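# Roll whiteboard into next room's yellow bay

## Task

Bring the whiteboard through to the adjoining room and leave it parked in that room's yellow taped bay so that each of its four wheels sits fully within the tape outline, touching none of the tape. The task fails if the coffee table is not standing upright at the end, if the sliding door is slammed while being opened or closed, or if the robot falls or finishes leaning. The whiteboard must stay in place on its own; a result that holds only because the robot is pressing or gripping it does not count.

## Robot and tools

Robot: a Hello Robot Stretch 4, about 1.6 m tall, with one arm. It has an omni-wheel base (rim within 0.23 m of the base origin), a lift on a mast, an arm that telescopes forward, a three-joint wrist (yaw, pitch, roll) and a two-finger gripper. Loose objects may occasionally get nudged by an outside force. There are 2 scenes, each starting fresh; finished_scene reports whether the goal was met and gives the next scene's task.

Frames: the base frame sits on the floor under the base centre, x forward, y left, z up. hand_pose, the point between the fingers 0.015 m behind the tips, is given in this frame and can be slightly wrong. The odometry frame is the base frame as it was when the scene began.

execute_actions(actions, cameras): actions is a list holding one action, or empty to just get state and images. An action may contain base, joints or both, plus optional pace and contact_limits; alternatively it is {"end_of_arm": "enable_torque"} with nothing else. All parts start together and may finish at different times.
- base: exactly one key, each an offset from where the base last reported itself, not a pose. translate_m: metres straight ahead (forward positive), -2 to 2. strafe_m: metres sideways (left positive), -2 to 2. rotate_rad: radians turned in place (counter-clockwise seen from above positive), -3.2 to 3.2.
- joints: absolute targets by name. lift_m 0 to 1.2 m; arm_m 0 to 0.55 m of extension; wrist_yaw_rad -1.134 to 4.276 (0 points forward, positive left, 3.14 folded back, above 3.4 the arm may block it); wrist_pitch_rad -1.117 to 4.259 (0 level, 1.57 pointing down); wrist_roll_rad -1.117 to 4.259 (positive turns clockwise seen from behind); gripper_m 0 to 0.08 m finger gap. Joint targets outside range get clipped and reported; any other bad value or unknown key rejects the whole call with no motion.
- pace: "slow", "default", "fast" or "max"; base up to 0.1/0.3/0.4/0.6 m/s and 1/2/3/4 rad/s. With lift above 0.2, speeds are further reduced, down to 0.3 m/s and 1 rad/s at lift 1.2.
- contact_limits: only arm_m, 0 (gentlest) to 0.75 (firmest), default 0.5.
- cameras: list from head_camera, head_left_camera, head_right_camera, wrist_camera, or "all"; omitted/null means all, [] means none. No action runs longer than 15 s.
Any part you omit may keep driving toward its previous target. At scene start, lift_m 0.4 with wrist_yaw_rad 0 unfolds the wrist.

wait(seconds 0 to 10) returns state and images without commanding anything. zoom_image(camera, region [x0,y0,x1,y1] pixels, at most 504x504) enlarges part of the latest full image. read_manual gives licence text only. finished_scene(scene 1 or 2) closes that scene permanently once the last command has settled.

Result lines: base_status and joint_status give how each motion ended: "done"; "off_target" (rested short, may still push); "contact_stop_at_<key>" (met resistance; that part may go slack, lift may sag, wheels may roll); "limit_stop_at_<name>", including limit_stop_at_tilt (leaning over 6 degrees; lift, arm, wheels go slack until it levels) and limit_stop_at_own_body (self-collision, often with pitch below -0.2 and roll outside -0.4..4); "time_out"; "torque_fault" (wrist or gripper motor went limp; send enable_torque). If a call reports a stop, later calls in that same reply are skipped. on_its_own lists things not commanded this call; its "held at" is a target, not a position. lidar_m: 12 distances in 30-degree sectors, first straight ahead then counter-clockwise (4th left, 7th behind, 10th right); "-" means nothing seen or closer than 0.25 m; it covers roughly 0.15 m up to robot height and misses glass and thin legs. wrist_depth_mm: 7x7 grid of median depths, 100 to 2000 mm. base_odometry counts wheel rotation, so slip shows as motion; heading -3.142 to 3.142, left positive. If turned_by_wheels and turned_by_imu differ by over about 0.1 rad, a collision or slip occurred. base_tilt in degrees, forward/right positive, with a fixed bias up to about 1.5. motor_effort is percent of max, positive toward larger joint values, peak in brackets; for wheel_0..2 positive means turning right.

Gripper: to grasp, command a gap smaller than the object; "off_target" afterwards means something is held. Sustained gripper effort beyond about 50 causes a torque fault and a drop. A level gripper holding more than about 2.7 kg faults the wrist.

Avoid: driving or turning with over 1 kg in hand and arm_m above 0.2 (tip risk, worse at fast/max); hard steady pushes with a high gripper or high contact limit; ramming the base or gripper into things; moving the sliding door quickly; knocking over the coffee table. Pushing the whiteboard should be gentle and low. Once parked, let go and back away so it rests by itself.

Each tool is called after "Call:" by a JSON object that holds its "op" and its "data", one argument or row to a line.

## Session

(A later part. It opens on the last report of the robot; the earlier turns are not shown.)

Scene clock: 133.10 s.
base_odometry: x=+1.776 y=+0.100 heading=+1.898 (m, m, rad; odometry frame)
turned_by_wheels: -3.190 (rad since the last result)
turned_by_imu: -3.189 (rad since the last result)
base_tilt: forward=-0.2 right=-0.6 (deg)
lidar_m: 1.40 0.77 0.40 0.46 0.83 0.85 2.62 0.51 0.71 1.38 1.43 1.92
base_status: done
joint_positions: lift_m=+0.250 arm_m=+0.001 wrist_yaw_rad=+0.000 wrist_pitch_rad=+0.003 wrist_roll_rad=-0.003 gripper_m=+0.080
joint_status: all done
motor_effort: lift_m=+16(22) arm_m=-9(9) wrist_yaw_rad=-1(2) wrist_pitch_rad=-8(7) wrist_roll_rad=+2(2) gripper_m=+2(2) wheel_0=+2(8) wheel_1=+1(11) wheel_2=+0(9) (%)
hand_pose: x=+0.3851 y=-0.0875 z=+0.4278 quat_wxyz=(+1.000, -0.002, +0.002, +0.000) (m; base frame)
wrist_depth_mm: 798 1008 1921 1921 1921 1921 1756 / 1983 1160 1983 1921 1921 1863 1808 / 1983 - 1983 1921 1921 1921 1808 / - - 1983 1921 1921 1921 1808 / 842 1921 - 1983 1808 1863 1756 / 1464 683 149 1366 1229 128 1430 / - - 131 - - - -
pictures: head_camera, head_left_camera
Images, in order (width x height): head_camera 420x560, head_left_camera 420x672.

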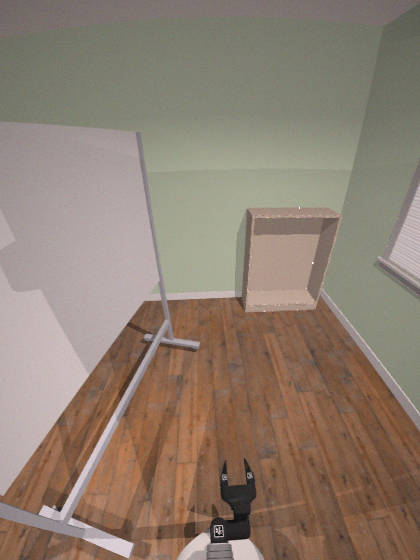

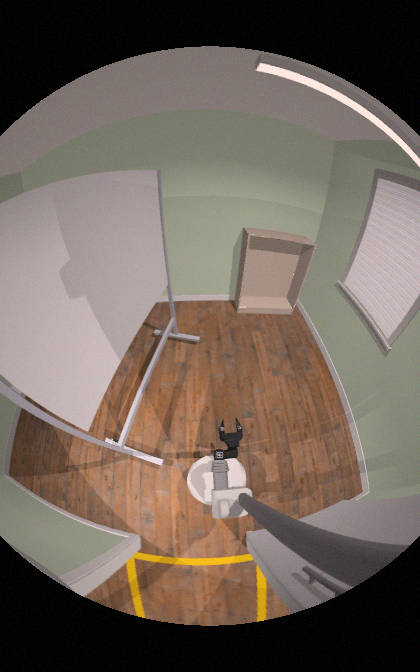

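Call:
{"op": "execute_actions", "data": {
  "actions": [
    {"base": {"translate_m": -0.29}}
  ],
  "cameras": []
}}

Call:
{"op": "execute_actions", "data": {
  "actions": [
    {"base": {"strafe_m": 0.4}}
  ],
  "cameras": ["head_camera", "head_left_camera", "wrist_camera"]
}}

Scene clock: 143.83 s.
base_odometry: x=+1.869 y=-0.175 heading=+1.898 (m, m, rad; odometry frame)
turned_by_wheels: +0.000 (rad since the last result)
turned_by_imu: -0.002 (rad since the last result)
base_tilt: forward=-0.1 right=-0.6 (deg)
lidar_m: 1.52 0.62 0.63 1.14 0.65 2.44 2.29 0.27 0.30 0.84 1.40 1.92
base_status: done
joint_positions: lift_m=+0.250 arm_m=+0.001 wrist_yaw_rad=+0.000 wrist_pitch_rad=+0.003 wrist_roll_rad=-0.003 gripper_m=+0.080
joint_status: not commanded
motor_effort: lift_m=+16(16) arm_m=-8(8) wrist_yaw_rad=-1(0) wrist_pitch_rad=-9(7) wrist_roll_rad=+1(2) gripper_m=+2(2) wheel_0=-2(6) wheel_1=-3(5) wheel_2=+1(10) (%)
hand_pose: x=+0.3851 y=-0.0874 z=+0.4278 quat_wxyz=(+1.000, -0.002, +0.002, +0.000) (m; base frame)
wrist_depth_mm: 831 1098 - - - - 1983 / - 1255 - - - - 1921 / - - - - - - 1921 / - - - - - - 1921 / 1983 1921 - - - 1921 1863 / 1464 788 149 1366 1255 128 1430 / - - 130 - - - -
pictures: none
No camera images: the call's "cameras" was empty. Leave "cameras" out to get every camera's image.

Scene clock: 146.50 s.
base_odometry: x=+1.491 y=-0.303 heading=+1.898 (m, m, rad; odometry frame)
turned_by_wheels: +0.000 (rad since the last result)
turned_by_imu: -0.001 (rad since the last result)
base_tilt: forward=-0.2 right=-0.6 (deg)
lidar_m: 0.42 0.48 2.05 1.13 0.39 0.32 2.30 2.41 0.63 0.68 1.84 2.29
base_status: done
joint_positions: lift_m=+0.250 arm_m=+0.001 wrist_yaw_rad=+0.000 wrist_pitch_rad=+0.003 wrist_roll_rad=-0.003 gripper_m=+0.080
joint_status: not commanded
motor_effort: lift_m=+17(17) arm_m=-9(8) wrist_yaw_rad=-2(0) wrist_pitch_rad=-7(7) wrist_roll_rad=+1(1) gripper_m=+1(2) wheel_0=+1(9) wheel_1=+2(12) wheel_2=+0(1) (%)
hand_pose: x=+0.3851 y=-0.0874 z=+0.4278 quat_wxyz=(+1.000, -0.002, +0.002, +0.000) (m; base frame)
wrist_depth_mm: - - 798 1430 - - - / - - - - - - - / - - - - - - - / - - - - - - - / - - 960 - - 1921 - / 430 297 149 1366 1229 128 1430 / - - 131 - - - -
pictures: head_camera, head_left_camera, wrist_camera
camera_calibration (this result's frames):
wrist_camera: T_world_to_cam=[[0.0152249, -0.999568, -0.0251368, -0.0733816], [-0.0593244, 0.0241924, -0.997946, 0.500144], [0.998123, 0.0166848, -0.0589305, -0.199899], [0, 0, 0, 1]] pos_world=[0.230311, -0.0821143, 0.485492]
Images, in order (width x height): head_camera 420x560, head_left_camera 420x672, wrist_camera 616x392.

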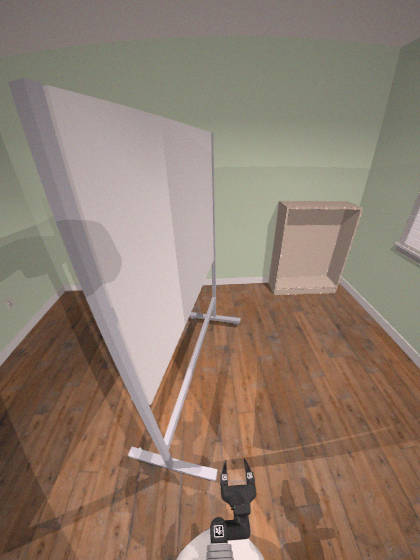

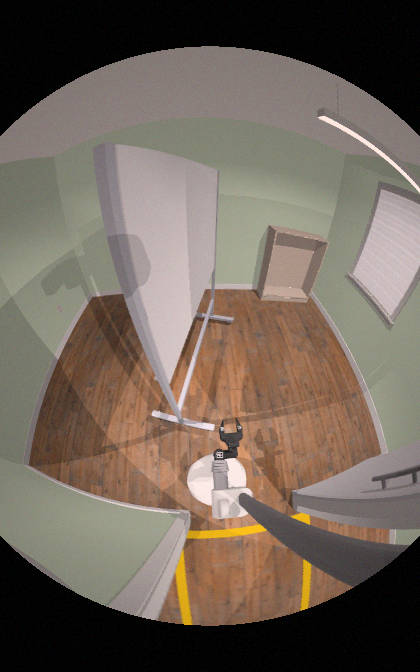

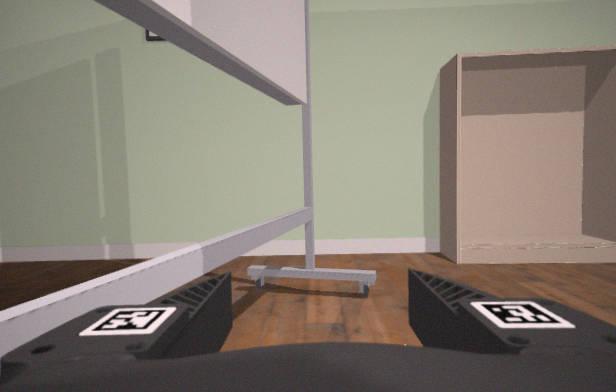

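Call:
{"op": "execute_actions", "data": {
  "actions": [
    {"base": {"strafe_m": 0.35}, "joints": {"lift_m": 0.28}}
  ],
  "cameras": ["head_camera", "head_left_camera", "wrist_camera"]
}}

Scene clock: 157.03 s.
base_odometry: x=+1.159 y=-0.416 heading=+1.898 (m, m, rad; odometry frame)
turned_by_wheels: +0.000 (rad since the last result)
turned_by_imu: -0.002 (rad since the last result)
base_tilt: forward=+0.0 right=-0.6 (deg)
lidar_m: 0.44 2.29 1.68 1.13 0.40 0.27 0.27 0.28 0.98 0.97 2.20 0.48
base_status: done
joint_positions: lift_m=+0.280 arm_m=+0.001 wrist_yaw_rad=+0.000 wrist_pitch_rad=+0.003 wrist_roll_rad=-0.003 gripper_m=+0.080
joint_status: all done
motor_effort: lift_m=+23(25) arm_m=-8(8) wrist_yaw_rad=+0(1) wrist_pitch_rad=-7(8) wrist_roll_rad=+2(2) gripper_m=+1(2) wheel_0=+1(8) wheel_1=+1(12) wheel_2=+0(1) (%)
hand_pose: x=+0.3851 y=-0.0874 z=+0.4572 quat_wxyz=(+1.000, -0.002, +0.002, +0.000) (m; base frame)
wrist_depth_mm: - - - 222 1118 - - / - - - 224 1397 - - / - - - 226 - - - / - - - - - - - / - - - 1983 1921 - 1983 / 1618 820 149 1255 379 128 1537 / - - 130 - - - -
pictures: head_camera, head_left_camera, wrist_camera
camera_calibration (this result's frames):
wrist_camera: T_world_to_cam=[[0.0152258, -0.999568, -0.0251367, -0.0726421], [-0.0593247, 0.0241922, -0.997946, 0.529511], [0.998123, 0.0166857, -0.0589307, -0.198164], [0, 0, 0, 1]] pos_world=[0.230311, -0.0821142, 0.514919]
Images, in order (width x height): head_camera 420x560, head_left_camera 420x672, wrist_camera 616x392.

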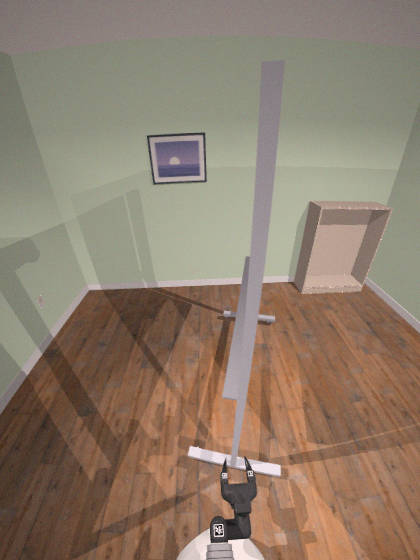

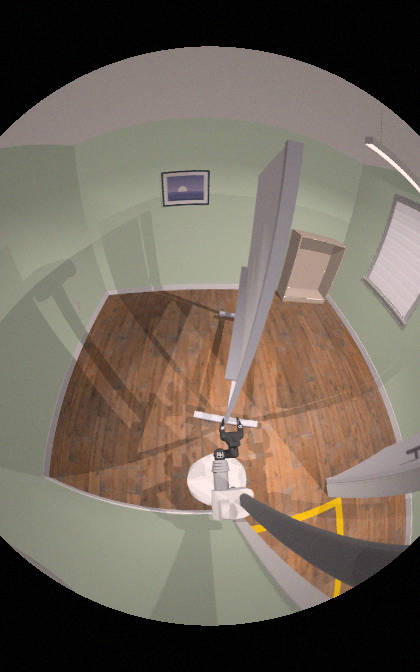

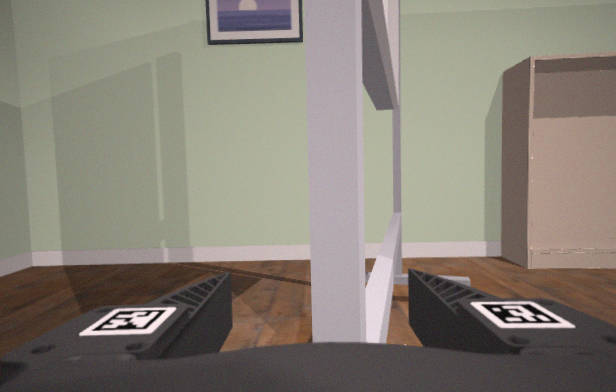

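Call:
{"op": "execute_actions", "data": {
  "actions": [
    {"base": {"translate_m": 0.1}, "pace": "slow"}
  ],
  "cameras": ["wrist_camera"]
}}

Scene clock: 163.17 s.
base_odometry: x=+1.127 y=-0.321 heading=+1.898 (m, m, rad; odometry frame)
turned_by_wheels: +0.000 (rad since the last result)
turned_by_imu: -0.002 (rad since the last result)
base_tilt: forward=-0.2 right=-0.5 (deg)
lidar_m: 0.34 0.42 1.66 1.53 0.55 0.37 0.36 0.36 0.99 1.04 0.42 0.33
base_status: done
joint_positions: lift_m=+0.280 arm_m=+0.001 wrist_yaw_rad=+0.000 wrist_pitch_rad=+0.003 wrist_roll_rad=-0.003 gripper_m=+0.080
joint_status: not commanded
motor_effort: lift_m=+24(23) arm_m=-8(9) wrist_yaw_rad=+0(1) wrist_pitch_rad=-7(8) wrist_roll_rad=+2(1) gripper_m=+2(1) wheel_0=+2(5) wheel_1=+4(6) wheel_2=-2(9) (%)
hand_pose: x=+0.3851 y=-0.0874 z=+0.4572 quat_wxyz=(+1.000, -0.002, +0.002, +0.000) (m; base frame)
wrist_depth_mm: - - - 123 634 - - / - - - 124 1025 - - / - - - 125 - - - / - - - 127 - - - / - - - 128 585 - 1863 / 1576 820 149 129 133 128 1537 / - - 131 - - - -
pictures: wrist_camera
camera_calibration (this result's frames):
wrist_camera: T_world_to_cam=[[0.0152249, -0.999568, -0.0251367, -0.0726419], [-0.0593246, 0.0241923, -0.997946, 0.529511], [0.998123, 0.0166849, -0.0589307, -0.198164], [0, 0, 0, 1]] pos_world=[0.230311, -0.0821143, 0.514919]
Images, in order (width x height): wrist_camera 616x392.

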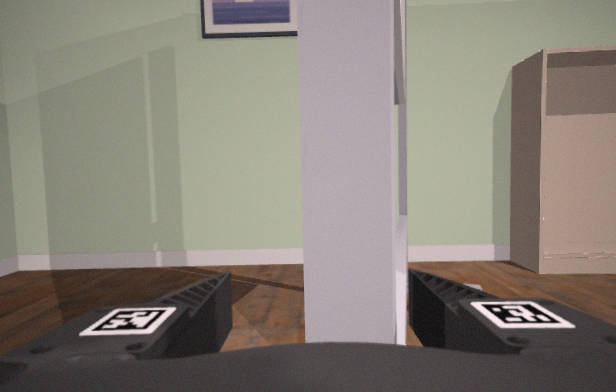

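Call:
{"op": "execute_actions", "data": {
  "actions": [
    {"base": {"strafe_m": -0.25}, "joints": {"gripper_m": 0.05}, "pace": "slow"}
  ],
  "cameras": ["head_camera", "wrist_camera"]
}}

Scene clock: 172.73 s.
base_odometry: x=+1.364 y=-0.241 heading=+1.899 (m, m, rad; odometry frame)
turned_by_wheels: +0.000 (rad since the last result)
turned_by_imu: -0.002 (rad since the last result)
base_tilt: forward=-0.1 right=-0.6 (deg)
lidar_m: 0.34 0.43 1.92 1.55 0.53 0.37 0.41 2.51 0.74 1.23 1.95 0.41
base_status: done
joint_positions: lift_m=+0.280 arm_m=+0.001 wrist_yaw_rad=+0.005 wrist_pitch_rad=+0.003 wrist_roll_rad=-0.003 gripper_m=+0.051
joint_status: all done
on_its_own: wrist_yaw_rad is at rest, and its effort (-17) is outside its rest range (-13 to +13)
motor_effort: lift_m=+24(24) arm_m=-6(8) wrist_yaw_rad=-17(34) wrist_pitch_rad=-8(8) wrist_roll_rad=+2(2) gripper_m=-3(12) wheel_0=+5(15) wheel_1=-4(5) wheel_2=+1(2) (%)
hand_pose: x=+0.3851 y=-0.0863 z=+0.4573 quat_wxyz=(+1.000, -0.002, +0.002, +0.003) (m; base frame)
wrist_depth_mm: - - - 123 - - - / - - - 124 - - - / - - - 125 - - - / - - - 126 - - - / - - - 128 - - 1921 / 1576 1537 129 128 150 1537 1397 / 1138 - - - - - -
pictures: head_camera, wrist_camera
camera_calibration (this result's frames):
wrist_camera: T_world_to_cam=[[0.0202622, -0.999479, -0.0251338, -0.0735036], [-0.059325, 0.0238927, -0.997953, 0.529491], [0.998033, 0.0217118, -0.05881, -0.197812], [0, 0, 0, 1]] pos_world=[0.230325, -0.0818214, 0.514926]
Images, in order (width x height): head_camera 420x560, wrist_camera 616x392.

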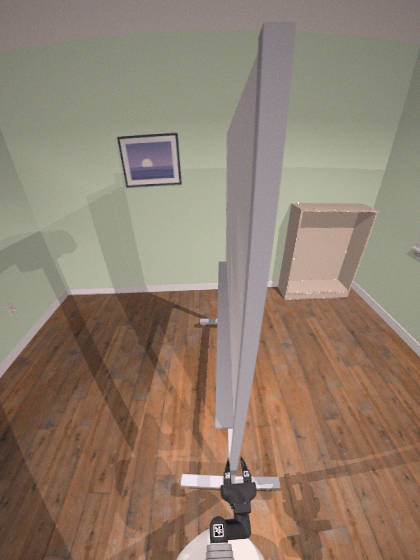

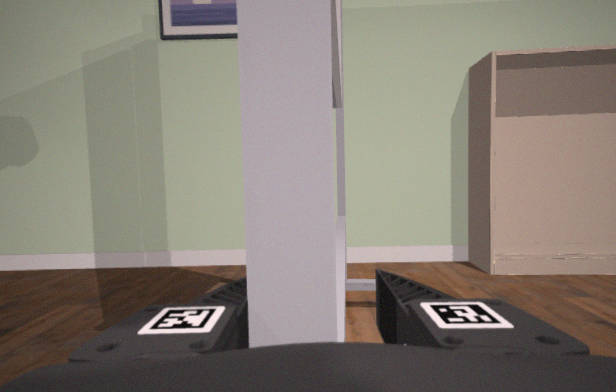

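Call:
{"op": "execute_actions", "data": {
  "actions": [
    {"base": {"strafe_m": -0.24}, "pace": "slow"}
  ],
  "cameras": ["head_camera", "head_left_camera", "wrist_camera"]
}}

Scene clock: 178.13 s.
base_odometry: x=+1.591 y=-0.164 heading=+1.899 (m, m, rad; odometry frame)
turned_by_wheels: +0.000 (rad since the last result)
turned_by_imu: -0.001 (rad since the last result)
base_tilt: forward=-0.1 right=-0.6 (deg)
lidar_m: 0.33 0.34 2.16 1.52 0.52 0.51 2.41 0.62 0.54 1.21 1.70 0.43
base_status: done
joint_positions: lift_m=+0.280 arm_m=+0.001 wrist_yaw_rad=+0.006 wrist_pitch_rad=+0.003 wrist_roll_rad=-0.003 gripper_m=+0.051
joint_status: not commanded
on_its_own: wrist_yaw_rad is at rest, and its effort (-17) is outside its rest range (-13 to +13)
motor_effort: lift_m=+24(23) arm_m=-6(6) wrist_yaw_rad=-17(21) wrist_pitch_rad=-7(6) wrist_roll_rad=+2(2) gripper_m=-5(6) wheel_0=+6(10) wheel_1=-3(7) wheel_2=+2(2) (%)
hand_pose: x=+0.3851 y=-0.0862 z=+0.4573 quat_wxyz=(+1.000, -0.002, +0.002, +0.003) (m; base frame)
wrist_depth_mm: - - - 126 - - - / - - - 127 - - 1983 / - - - 128 - - - / - - - 130 - - - / - - - 131 - 1921 1808 / 1537 1537 130 132 150 1537 1397 / 1138 - - - - - -
pictures: head_camera, head_left_camera, wrist_camera
camera_calibration (this result's frames):
wrist_camera: T_world_to_cam=[[0.0208698, -0.999466, -0.0251328, -0.0736086], [-0.0592914, 0.0238568, -0.997956, 0.529487], [0.998023, 0.0223173, -0.0587619, -0.197832], [0, 0, 0, 1]] pos_world=[0.230371, -0.081786, 0.514929]
Images, in order (width x height): head_camera 420x560, head_left_camera 420x672, wrist_camera 616x392.

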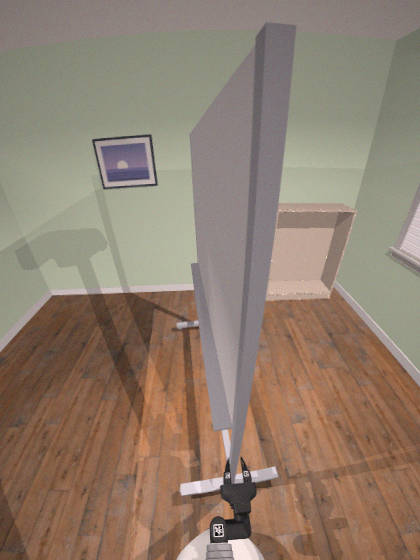

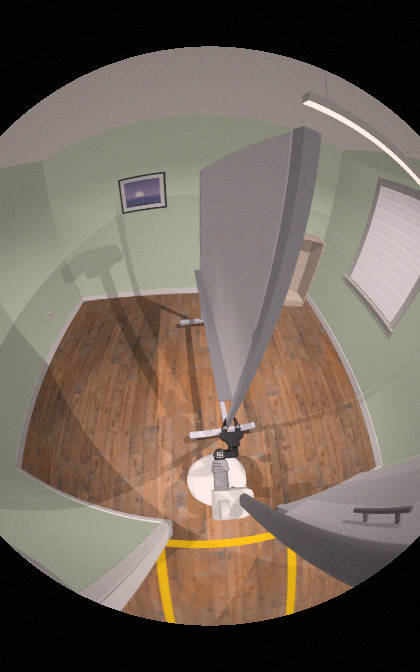

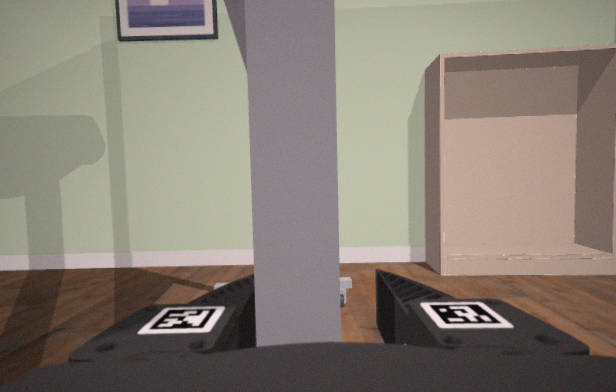

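Call:
{"op": "execute_actions", "data": {
  "actions": [
    {"joints": {"gripper_m": 0.015, "wrist_yaw_rad": 0.06}}
  ],
  "cameras": ["wrist_camera"]
}}

Call:
{"op": "execute_actions", "data": {
  "actions": [
    {"base": {"translate_m": -0.4}, "pace": "slow"}
  ],
  "cameras": ["head_camera", "head_left_camera", "wrist_camera"]
}}

Scene clock: 184.97 s.
base_odometry: x=+1.591 y=-0.163 heading=+1.899 (m, m, rad; odometry frame)
turned_by_wheels: +0.000 (rad since the last result)
turned_by_imu: -0.002 (rad since the last result)
base_tilt: forward=-0.1 right=-0.6 (deg)
lidar_m: 0.33 0.35 2.17 1.52 0.51 0.51 2.41 0.64 0.53 1.23 1.70 0.43
base_status: not commanded
joint_positions: lift_m=+0.280 arm_m=+0.001 wrist_yaw_rad=+0.060 wrist_pitch_rad=+0.003 wrist_roll_rad=-0.003 gripper_m=+0.050
joint_status: gripper_m off_target (ended at +0.050, target +0.015); the others done
on_its_own: gripper_m is held at +0.050, not at your +0.015, by its contact guard: the fingers met something
motor_effort: lift_m=+24(24) arm_m=-6(6) wrist_yaw_rad=-1(10) wrist_pitch_rad=-8(7) wrist_roll_rad=+2(2) gripper_m=+1(1) wheel_0=+3(6) wheel_1=-3(3) wheel_2=+2(2) (%)
hand_pose: x=+0.3895 y=-0.0746 z=+0.4573 quat_wxyz=(+1.000, -0.002, +0.001, +0.030) (m; base frame)
wrist_depth_mm: - - - 121 - - - / - - - 122 - - 1983 / - - - 123 - - - / - - - 125 - - 1983 / - - - 126 - 1921 1863 / 1576 1537 134 127 129 1537 1397 / 1138 - - - - - -
pictures: wrist_camera
camera_calibration (this result's frames):
wrist_camera: T_world_to_cam=[[0.0748734, -0.996876, -0.0251339, -0.0828958], [-0.0604952, 0.0206175, -0.997956, 0.529694], [0.995356, 0.0762409, -0.0587625, -0.197374], [0, 0, 0, 1]] pos_world=[0.234708, -0.0785099, 0.514929]
Images, in order (width x height): wrist_camera 616x392.

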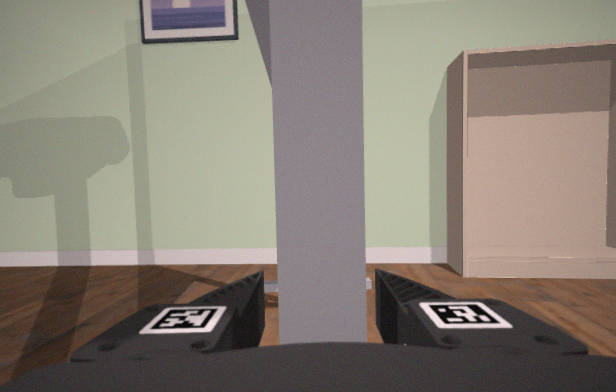

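Scene clock: 190.23 s.
base_odometry: x=+1.719 y=-0.542 heading=+1.899 (m, m, rad; odometry frame)
turned_by_wheels: +0.000 (rad since the last result)
turned_by_imu: -0.001 (rad since the last result)
base_tilt: forward=+0.0 right=-0.6 (deg)
lidar_m: 0.74 2.81 2.16 0.32 0.35 2.11 2.00 2.09 1.76 0.43 0.54 0.82
base_status: done
joint_positions: lift_m=+0.280 arm_m=+0.001 wrist_yaw_rad=+0.060 wrist_pitch_rad=+0.003 wrist_roll_rad=-0.003 gripper_m=+0.050
joint_status: not commanded
on_its_own: gripper_m is held at +0.050, not at your +0.015, by its contact guard: the fingers met something
motor_effort: lift_m=+24(24) arm_m=-6(6) wrist_yaw_rad=+0(3) wrist_pitch_rad=-6(7) wrist_roll_rad=+2(2) gripper_m=-1(0) wheel_0=-2(4) wheel_1=-3(6) wheel_2=+3(9) (%)
hand_pose: x=+0.3895 y=-0.0746 z=+0.4573 quat_wxyz=(+1.000, -0.002, +0.001, +0.030) (m; base frame)
wrist_depth_mm: - - - 615 - - - / - - - - - - - / - - - - - - - / - - - - - - - / - - - 1808 - - - / 1537 1537 134 1366 150 1537 1397 / 1138 - - - - - -
pictures: head_camera, head_left_camera, wrist_camera
camera_calibration (this result's frames):
wrist_camera: T_world_to_cam=[[0.0749086, -0.996874, -0.0251339, -0.0829019], [-0.0604958, 0.0206153, -0.997956, 0.529694], [0.995354, 0.0762759, -0.0587624, -0.197373], [0, 0, 0, 1]] pos_world=[0.23471, -0.0785077, 0.514929]
Images, in order (width x height): head_camera 420x560, head_left_camera 420x672, wrist_camera 616x392.

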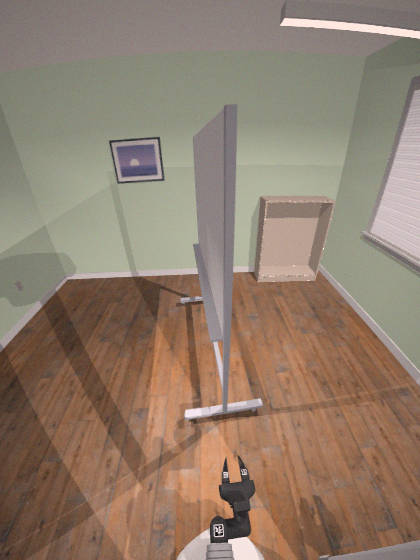

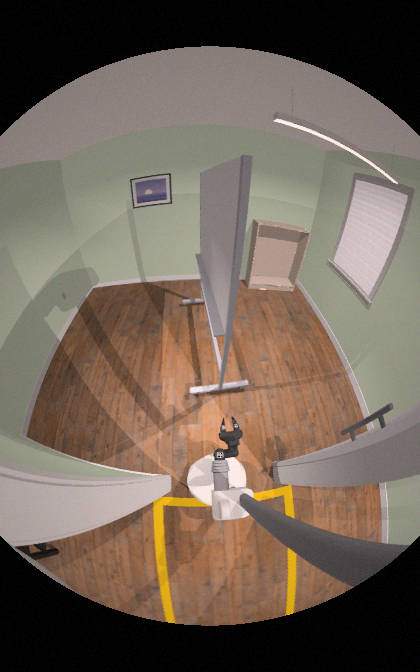

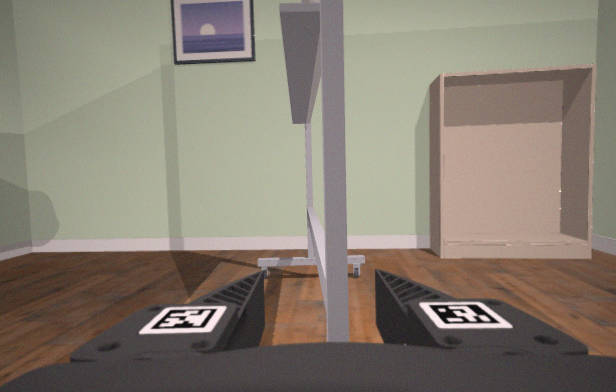

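Call:
{"op": "execute_actions", "data": {
  "actions": [
    {"joints": {"gripper_m": 0.08, "arm_m": 0.4}, "contact_limits": {"arm_m": 0.25}}
  ],
  "cameras": ["wrist_camera"]
}}

Scene clock: 194.07 s.
base_odometry: x=+1.719 y=-0.542 heading=+1.899 (m, m, rad; odometry frame)
turned_by_wheels: +0.000 (rad since the last result)
turned_by_imu: -0.002 (rad since the last result)
base_tilt: forward=-0.1 right=-0.6 (deg)
lidar_m: 0.74 2.80 2.17 0.31 0.36 2.12 2.01 2.09 1.75 0.43 0.56 0.80
base_status: not commanded
joint_positions: lift_m=+0.280 arm_m=+0.399 wrist_yaw_rad=+0.060 wrist_pitch_rad=+0.003 wrist_roll_rad=-0.003 gripper_m=+0.080
joint_status: all done
motor_effort: lift_m=+24(24) arm_m=+8(7) wrist_yaw_rad=-2(0) wrist_pitch_rad=-8(8) wrist_roll_rad=+2(2) gripper_m=+2(4) wheel_0=-2(2) wheel_1=-3(3) wheel_2=+4(4) (%)
contact_limits: arm_m 0.25
hand_pose: x=+0.7870 y=-0.0745 z=+0.4573 quat_wxyz=(+1.000, -0.002, +0.002, +0.030) (m; base frame)
wrist_depth_mm: - - - 124 - - 1983 / - - - 125 - - 1983 / - - - 126 - - 1983 / - - - 128 - - 1983 / - - - 128 - 1921 1863 / 1537 820 149 130 169 128 1499 / - - 131 - - - -
pictures: wrist_camera
camera_calibration (this result's frames):
wrist_camera: T_world_to_cam=[[0.0752921, -0.996845, -0.0251361, -0.112891], [-0.0606425, 0.0205836, -0.997947, 0.553817], [0.995316, 0.0766618, -0.0589014, -0.592888], [0, 0, 0, 1]] pos_world=[0.632195, -0.0784828, 0.514921]
Images, in order (width x height): wrist_camera 616x392.

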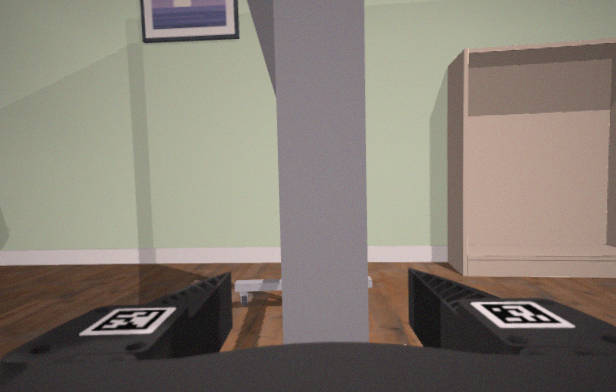

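Call:
{"op": "execute_actions", "data": {
  "actions": [
    {"joints": {"gripper_m": 0.01}}
  ],
  "cameras": ["wrist_camera"]
}}

Scene clock: 196.17 s.
base_odometry: x=+1.719 y=-0.542 heading=+1.899 (m, m, rad; odometry frame)
turned_by_wheels: +0.000 (rad since the last result)
turned_by_imu: -0.001 (rad since the last result)
base_tilt: forward=-0.1 right=-0.6 (deg)
lidar_m: 0.75 2.81 2.18 0.31 0.35 2.10 2.00 2.08 1.76 0.43 0.56 0.78
base_status: not commanded
joint_positions: lift_m=+0.280 arm_m=+0.399 wrist_yaw_rad=+0.060 wrist_pitch_rad=+0.003 wrist_roll_rad=-0.002 gripper_m=+0.029
joint_status: gripper_m off_target (ended at +0.029, target +0.010)
on_its_own: gripper_m is held at +0.024, not at your +0.010, by its contact guard: the fingers met something
motor_effort: lift_m=+24(24) arm_m=+8(8) wrist_yaw_rad=-2(1) wrist_pitch_rad=-6(7) wrist_roll_rad=-1(2) gripper_m=-39(40) wheel_0=-2(2) wheel_1=-3(3) wheel_2=+3(4) (%)
hand_pose: x=+0.7871 y=-0.0744 z=+0.4573 quat_wxyz=(+1.000, -0.001, +0.001, +0.030) (m; base frame)
wrist_depth_mm: - - - 124 - - - / - - - 125 - - - / - - - 126 - - 1983 / - - - 127 - - - / - - - 129 - 1921 1863 / 1537 1499 123 130 130 1499 1366 / 1138 - - - - - 1078
pictures: wrist_camera
camera_calibration (this result's frames):
wrist_camera: T_world_to_cam=[[0.0754872, -0.996805, -0.0261084, -0.112561], [-0.0604904, 0.0215571, -0.997936, 0.553816], [0.99531, 0.0769107, -0.0586699, -0.593067], [0, 0, 0, 1]] pos_world=[0.632283, -0.078527, 0.514939]
Images, in order (width x height): wrist_camera 616x392.

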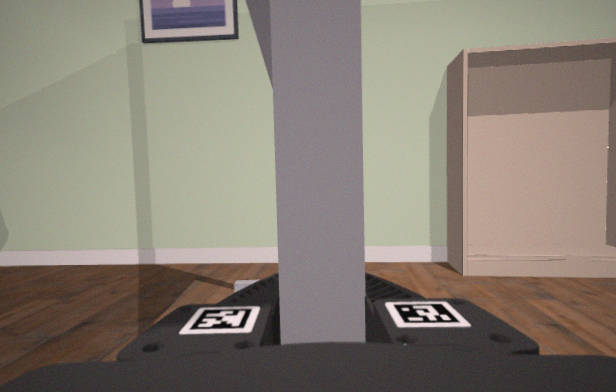

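Call:
{"op": "execute_actions", "data": {
  "actions": [
    {"joints": {"arm_m": 0.05}, "pace": "slow"}
  ],
  "cameras": ["head_camera", "head_left_camera", "wrist_camera"]
}}

Scene clock: 205.90 s.
base_odometry: x=+1.719 y=-0.542 heading=+1.899 (m, m, rad; odometry frame)
turned_by_wheels: +0.001 (rad since the last result)
turned_by_imu: -0.002 (rad since the last result)
base_tilt: forward=-0.1 right=-0.6 (deg)
lidar_m: 0.40 0.41 2.14 0.32 0.33 2.11 2.00 2.08 1.77 0.43 0.52 0.47
base_status: not commanded
joint_positions: lift_m=+0.280 arm_m=+0.052 wrist_yaw_rad=+0.060 wrist_pitch_rad=+0.007 wrist_roll_rad=-0.004 gripper_m=+0.028
joint_status: all done
on_its_own: gripper_m is held at +0.024, not at your +0.010, by its contact guard: the fingers met something
motor_effort: lift_m=+24(24) arm_m=-11(12) wrist_yaw_rad=+0(27) wrist_pitch_rad=-17(19) wrist_roll_rad=+2(1) gripper_m=-37(38) wheel_0=+1(2) wheel_1=-2(3) wheel_2=+5(6) (%)
hand_pose: x=+0.4404 y=-0.0745 z=+0.4565 quat_wxyz=(+1.000, -0.002, +0.003, +0.030) (m; base frame)
wrist_depth_mm: - - - 124 - - - / - - - 125 - - - / - - - 127 - - - / - - - 128 - - - / - - - 129 - - - / 1537 1499 123 130 130 1499 1366 / 1160 - - - - - 1138
pictures: head_camera, head_left_camera, wrist_camera
camera_calibration (this result's frames):
wrist_camera: T_world_to_cam=[[0.0749242, -0.996877, -0.024946, -0.0868033], [-0.0640856, 0.020151, -0.997741, 0.533452], [0.995128, 0.0763536, -0.0623757, -0.246314], [0, 0, 0, 1]] pos_world=[0.285804, -0.0784749, 0.514718]
Images, in order (width x height): head_camera 420x560, head_left_camera 420x672, wrist_camera 616x392.

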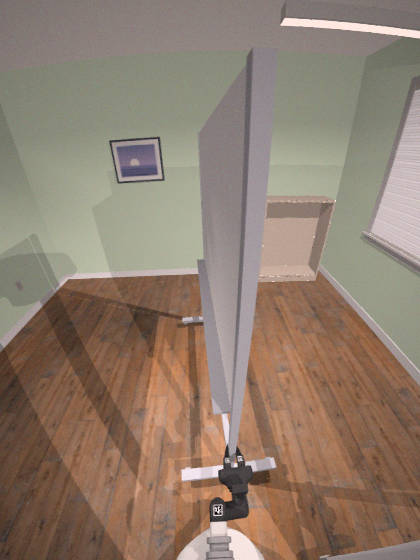

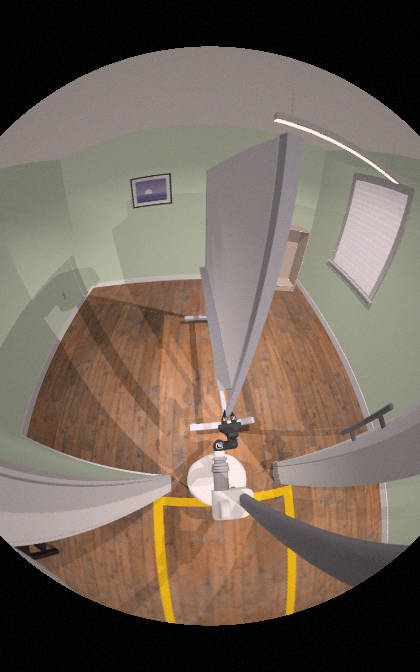

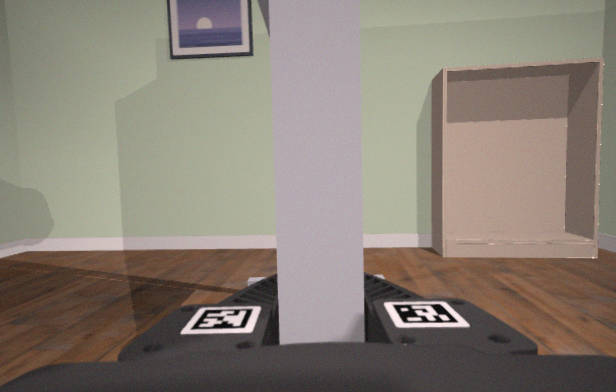

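Call:
{"op": "execute_actions", "data": {
  "actions": [
    {"base": {"translate_m": -0.6}, "joints": {"wrist_yaw_rad": 0.03}, "pace": "slow"}
  ],
  "cameras": ["head_camera", "head_left_camera", "head_right_camera"]
}}

Scene clock: 215.67 s.
base_odometry: x=+1.913 y=-1.110 heading=+1.899 (m, m, rad; odometry frame)
turned_by_wheels: +0.000 (rad since the last result)
turned_by_imu: -0.002 (rad since the last result)
base_tilt: forward=-0.2 right=-0.6 (deg)
lidar_m: 0.42 0.44 0.69 1.45 1.54 1.49 1.41 1.49 1.71 1.64 0.69 0.46
base_status: done
joint_positions: lift_m=+0.280 arm_m=+0.052 wrist_yaw_rad=+0.025 wrist_pitch_rad=+0.007 wrist_roll_rad=-0.003 gripper_m=+0.029
joint_status: all done
on_its_own: gripper_m is held at +0.024, not at your +0.010, by its contact guard: the fingers met something; wrist_yaw_rad is at rest, and its effort (+15) is outside its rest range (-13 to +13)
motor_effort: lift_m=+24(24) arm_m=-11(11) wrist_yaw_rad=+15(39) wrist_pitch_rad=-18(19) wrist_roll_rad=+3(3) gripper_m=-36(37) wheel_0=-5(8) wheel_1=-5(6) wheel_2=+5(14) (%)
hand_pose: x=+0.4376 y=-0.0821 z=+0.4564 quat_wxyz=(+1.000, -0.002, +0.004, +0.013) (m; base frame)
wrist_depth_mm: - - - 124 - - - / - - - 126 - - - / - - - 127 - - - / - - - 128 - - - / - - - 129 - - - / 1537 1499 123 131 130 1499 1366 / 1138 - - - - - 1078
pictures: head_camera, head_left_camera, head_right_camera
Images, in order (width x height): head_camera 420x560, head_left_camera 420x672, head_right_camera 420x672.

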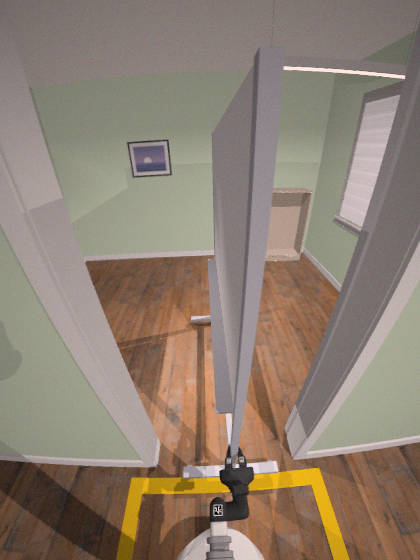

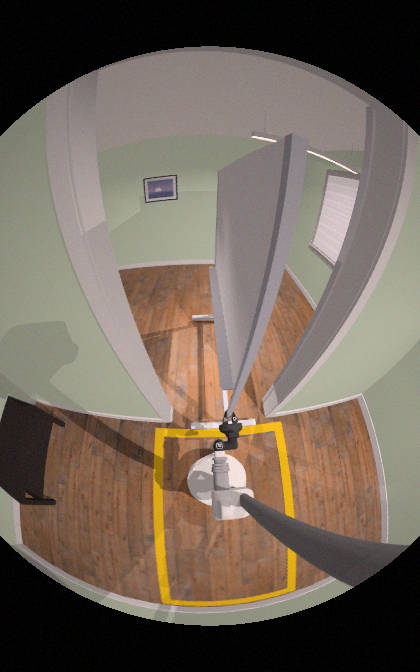

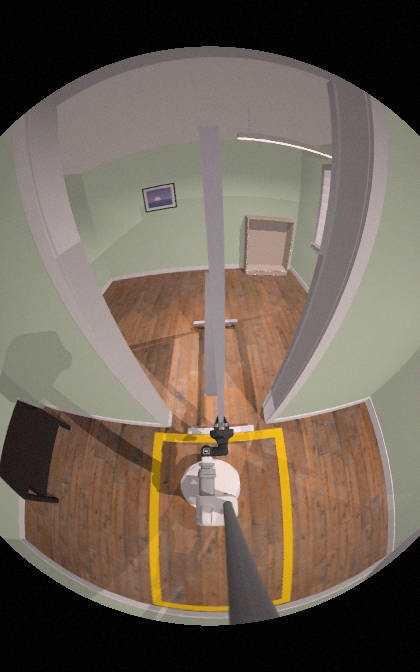

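Call:
{"op": "execute_actions", "data": {
  "actions": [
    {"base": {"translate_m": -0.85}, "joints": {"wrist_yaw_rad": 0.015}}
  ],
  "cameras": ["head_camera", "head_left_camera", "head_right_camera"]
}}

Scene clock: 223.77 s.
base_odometry: x=+2.186 y=-1.914 heading=+1.898 (m, m, rad; odometry frame)
turned_by_wheels: -0.001 (rad since the last result)
turned_by_imu: -0.002 (rad since the last result)
base_tilt: forward=-0.1 right=-0.5 (deg)
lidar_m: 0.40 1.37 1.52 1.49 0.82 0.57 0.57 0.58 0.81 1.63 1.70 0.45
base_status: done
joint_positions: lift_m=+0.280 arm_m=+0.052 wrist_yaw_rad=+0.008 wrist_pitch_rad=+0.007 wrist_roll_rad=-0.003 gripper_m=+0.029
joint_status: all done
on_its_own: gripper_m is held at +0.024, not at your +0.010, by its contact guard: the fingers met something; wrist_yaw_rad is at rest, and its effort (+21) is outside its rest range (-13 to +13)
motor_effort: lift_m=+23(24) arm_m=-10(11) wrist_yaw_rad=+21(20) wrist_pitch_rad=-19(21) wrist_roll_rad=+2(3) gripper_m=-41(39) wheel_0=-5(8) wheel_1=-5(9) wheel_2=+1(15) (%)
hand_pose: x=+0.4359 y=-0.0857 z=+0.4564 quat_wxyz=(+1.000, -0.002, +0.004, +0.004) (m; base frame)
wrist_depth_mm: 1078 1060 - 125 - 1042 1042 / 1060 1060 - 126 - 1060 1025 / 1098 1098 - 128 - 1060 1042 / 1098 1118 - 128 - 1060 1060 / 1118 1118 - 130 - 1078 1078 / 1138 1138 123 131 130 1078 1098 / 1118 - - - - - 1060
pictures: head_camera, head_left_camera, head_right_camera
Images, in order (width x height): head_camera 420x560, head_left_camera 420x672, head_right_camera 420x672.

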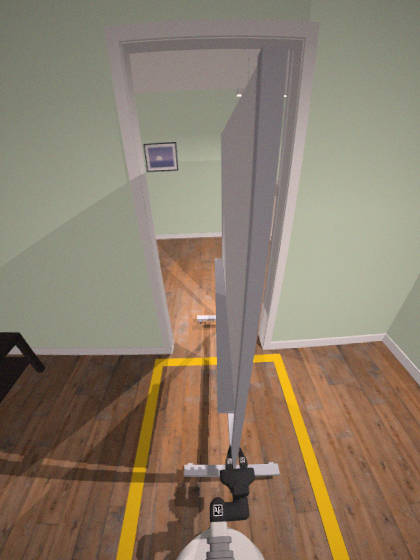

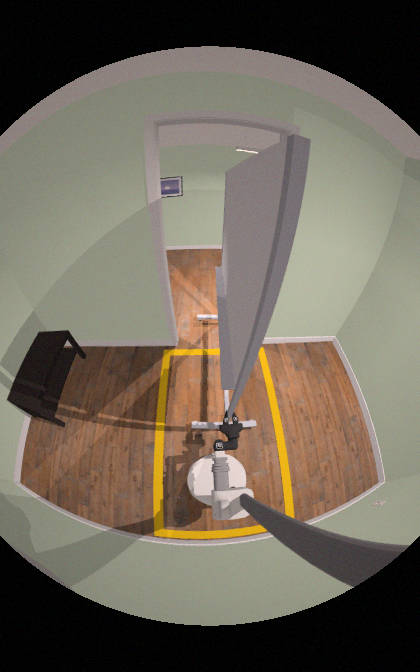

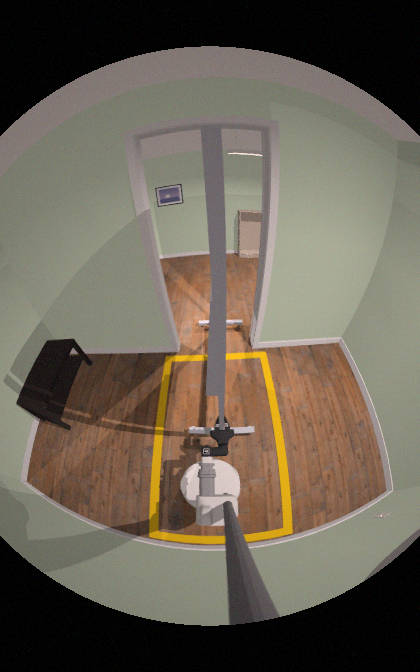

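Call:
{"op": "zoom_image", "data": {
  "camera": "head_right_camera",
  "region": [130, 260, 310, 460]
}}

Region (130, 260, 310, 460) of head_right_camera's 420x672 image, scaled by 2.520, with more detail than that image has; it fills the left 454 columns of this view, and the rest is white.

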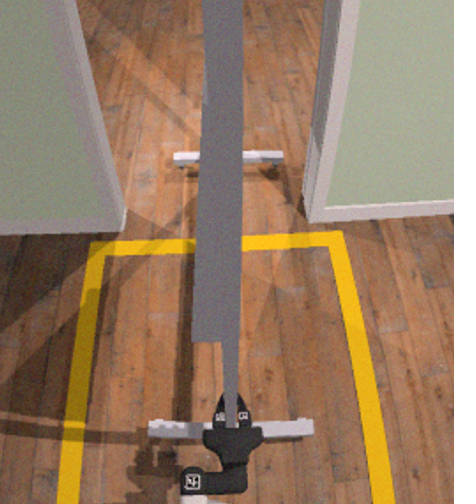

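Call:
{"op": "execute_actions", "data": {
  "actions": [
    {"base": {"translate_m": -0.12}, "joints": {"wrist_yaw_rad": 0.04}, "pace": "slow"}
  ],
  "cameras": ["head_right_camera"]
}}

Call:
{"op": "zoom_image", "data": {
  "camera": "head_right_camera",
  "region": [130, 260, 310, 460]
}}

Scene clock: 234.57 s.
base_odometry: x=+2.224 y=-2.028 heading=+1.898 (m, m, rad; odometry frame)
turned_by_wheels: +0.000 (rad since the last result)
turned_by_imu: -0.002 (rad since the last result)
base_tilt: forward=-0.1 right=-0.6 (deg)
lidar_m: 0.39 1.49 1.54 1.60 0.64 0.46 0.44 0.46 0.63 1.63 1.73 0.45
base_status: done
joint_positions: lift_m=+0.280 arm_m=+0.051 wrist_yaw_rad=+0.038 wrist_pitch_rad=+0.007 wrist_roll_rad=-0.003 gripper_m=+0.030
joint_status: all done
on_its_own: gripper_m is held at +0.024, not at your +0.010, by its contact guard: the fingers met something
motor_effort: lift_m=+24(23) arm_m=-8(9) wrist_yaw_rad=+7(42) wrist_pitch_rad=-20(19) wrist_roll_rad=+2(2) gripper_m=-45(45) wheel_0=-5(7) wheel_1=-4(7) wheel_2=+6(11) (%)
hand_pose: x=+0.4382 y=-0.0793 z=+0.4564 quat_wxyz=(+1.000, -0.002, +0.004, +0.019) (m; base frame)
wrist_depth_mm: 1205 1205 - 125 - 1138 1118 / 1229 1205 - 126 - 1160 1160 / 1255 1229 - 128 - 1182 1138 / 1281 1255 - 129 - 1182 1160 / 1281 1255 1983 131 - 1182 1160 / 1308 1281 123 132 130 1182 1182 / 1118 - - - - - 1078
pictures: head_right_camera
Images, in order (width x height): head_right_camera 420x672.

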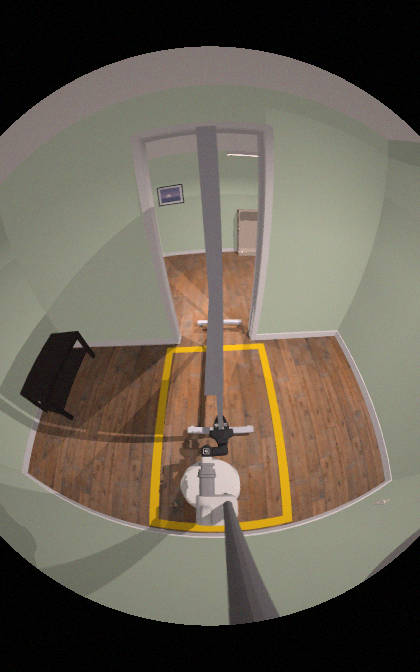

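Region (130, 260, 310, 460) of head_right_camera's 420x672 image, scaled by 2.520, with more detail than that image has; it fills the left 454 columns of this view, and the rest is white.

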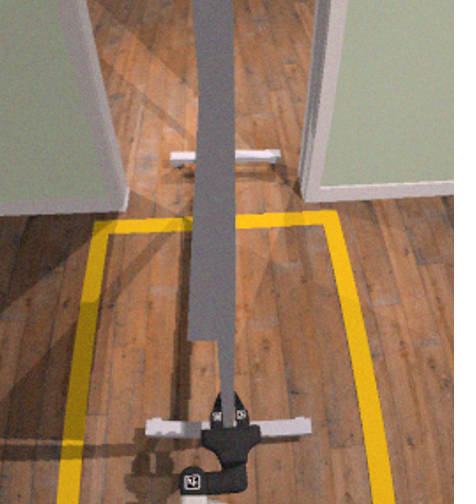

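Call:
{"op": "execute_actions", "data": {
  "actions": [
    {"base": {"translate_m": -0.16}, "joints": {"wrist_yaw_rad": 0.03, "arm_m": 0.0}, "pace": "slow"}
  ],
  "cameras": ["head_right_camera"]
}}

Call:
{"op": "zoom_image", "data": {
  "camera": "head_right_camera",
  "region": [100, 260, 340, 540]
}}

Scene clock: 239.47 s.
base_odometry: x=+2.276 y=-2.179 heading=+1.898 (m, m, rad; odometry frame)
turned_by_wheels: +0.000 (rad since the last result)
turned_by_imu: -0.001 (rad since the last result)
base_tilt: forward=-0.1 right=-0.6 (deg)
lidar_m: 0.35 1.68 1.60 1.14 0.40 0.29 0.26 0.29 0.39 1.13 1.71 0.40
base_status: done
joint_positions: lift_m=+0.280 arm_m=+0.002 wrist_yaw_rad=+0.032 wrist_pitch_rad=+0.008 wrist_roll_rad=-0.003 gripper_m=+0.029
joint_status: all done
on_its_own: gripper_m is held at +0.024, not at your +0.010, by its contact guard: the fingers met something
motor_effort: lift_m=+24(24) arm_m=-11(14) wrist_yaw_rad=-9(7) wrist_pitch_rad=-23(22) wrist_roll_rad=+2(1) gripper_m=-43(45) wheel_0=-4(8) wheel_1=-3(7) wheel_2=+6(12) (%)
hand_pose: x=+0.3882 y=-0.0805 z=+0.4562 quat_wxyz=(+1.000, -0.002, +0.004, +0.016) (m; base frame)
wrist_depth_mm: 1430 1430 - 125 - 1366 1336 / 1464 1430 1537 126 - 1397 1336 / 1499 1464 1499 128 - 1366 1366 / 1499 1464 1499 129 - 1397 1366 / 1499 1499 1464 131 - 1397 1397 / 1499 1464 123 132 131 1430 1366 / 1118 - - - - - 1078
pictures: head_right_camera
Images, in order (width x height): head_right_camera 420x672.

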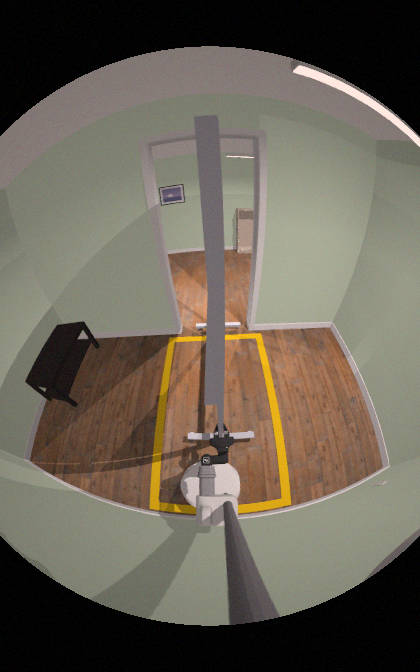

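Region (100, 260, 340, 540) of head_right_camera's 420x672 image, scaled by 1.800, with more detail than that image has; it fills the left 432 columns of this view, and the rest is white.

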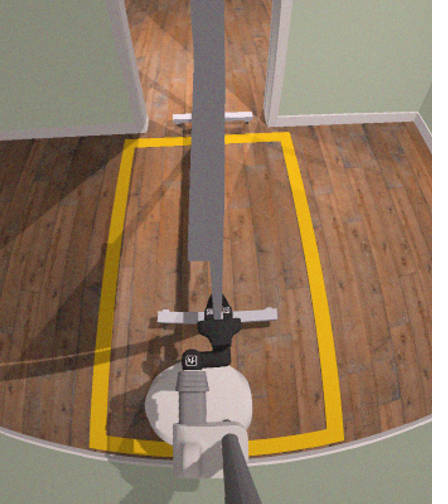

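Call:
{"op": "execute_actions", "data": {
  "actions": [
    {"joints": {"gripper_m": 0.08}}
  ],
  "cameras": []
}}

Call:
{"op": "execute_actions", "data": {
  "actions": [
    {"joints": {"wrist_pitch_rad": 1.0, "wrist_yaw_rad": 0.0}}
  ],
  "cameras": ["head_camera"]
}}

Scene clock: 264.37 s.
base_odometry: x=+2.276 y=-2.179 heading=+1.898 (m, m, rad; odometry frame)
turned_by_wheels: +0.000 (rad since the last result)
turned_by_imu: -0.002 (rad since the last result)
base_tilt: forward=-0.1 right=-0.6 (deg)
lidar_m: 0.36 1.68 1.57 1.16 0.40 0.29 0.27 0.27 0.38 1.11 1.72 0.44
base_status: not commanded
joint_positions: lift_m=+0.280 arm_m=+0.002 wrist_yaw_rad=+0.030 wrist_pitch_rad=+0.003 wrist_roll_rad=-0.004 gripper_m=+0.080
joint_status: all done
motor_effort: lift_m=+23(24) arm_m=-9(11) wrist_yaw_rad=-2(8) wrist_pitch_rad=-8(22) wrist_roll_rad=+2(4) gripper_m=+1(42) wheel_0=-4(4) wheel_1=-3(3) wheel_2=+3(7) (%)
hand_pose: x=+0.3876 y=-0.0809 z=+0.4572 quat_wxyz=(+1.000, -0.002, +0.002, +0.015) (m; base frame)
wrist_depth_mm: 1430 1464 - 127 - 1366 1336 / 1464 1430 - 128 - 1366 1366 / 1464 1464 1537 129 - 1397 1336 / 1499 1464 1499 130 - 1397 1397 / 1499 1464 1499 131 - 1397 1397 / 1464 798 149 133 169 128 1397 / - - 131 - - - -
pictures: none
No camera images: the call's "cameras" was empty. Leave "cameras" out to get every camera's image.

Scene clock: 265.50 s.
base_odometry: x=+2.276 y=-2.179 heading=+1.898 (m, m, rad; odometry frame)
turned_by_wheels: +0.000 (rad since the last result)
turned_by_imu: +0.000 (rad since the last result)
base_tilt: forward=+0.0 right=-0.6 (deg)
lidar_m: 0.36 1.67 1.59 1.15 0.41 0.27 0.25 0.29 0.40 1.14 1.71 0.38
base_status: not commanded
joint_positions: lift_m=+0.280 arm_m=+0.001 wrist_yaw_rad=+0.000 wrist_pitch_rad=+1.001 wrist_roll_rad=-0.004 gripper_m=+0.080
joint_status: all done
motor_effort: lift_m=+24(24) arm_m=-8(8) wrist_yaw_rad=+0(4) wrist_pitch_rad=-3(5) wrist_roll_rad=+3(3) gripper_m=+4(2) wheel_0=-3(4) wheel_1=-2(3) wheel_2=+3(4) (%)
hand_pose: x=+0.2870 y=-0.0874 z=+0.2789 quat_wxyz=(+0.877, -0.002, +0.480, +0.001) (m; base frame)
wrist_depth_mm: 691 683 683 130 676 654 654 / 627 609 615 152 603 597 591 / 559 554 554 193 549 544 535 / 512 508 504 263 504 496 496 / 455 368 366 355 359 357 355 / 439 285 149 433 415 128 430 / - - 130 - - - -
pictures: head_camera
Images, in order (width x height): head_camera 420x560.

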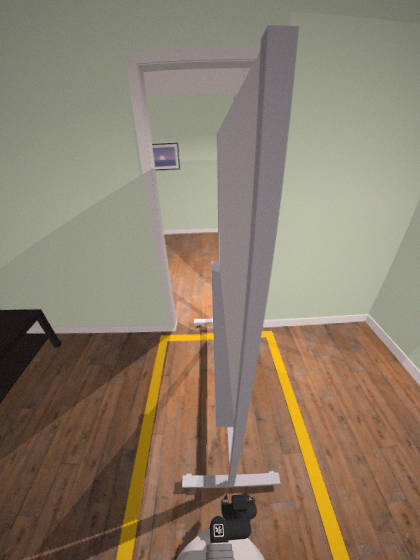

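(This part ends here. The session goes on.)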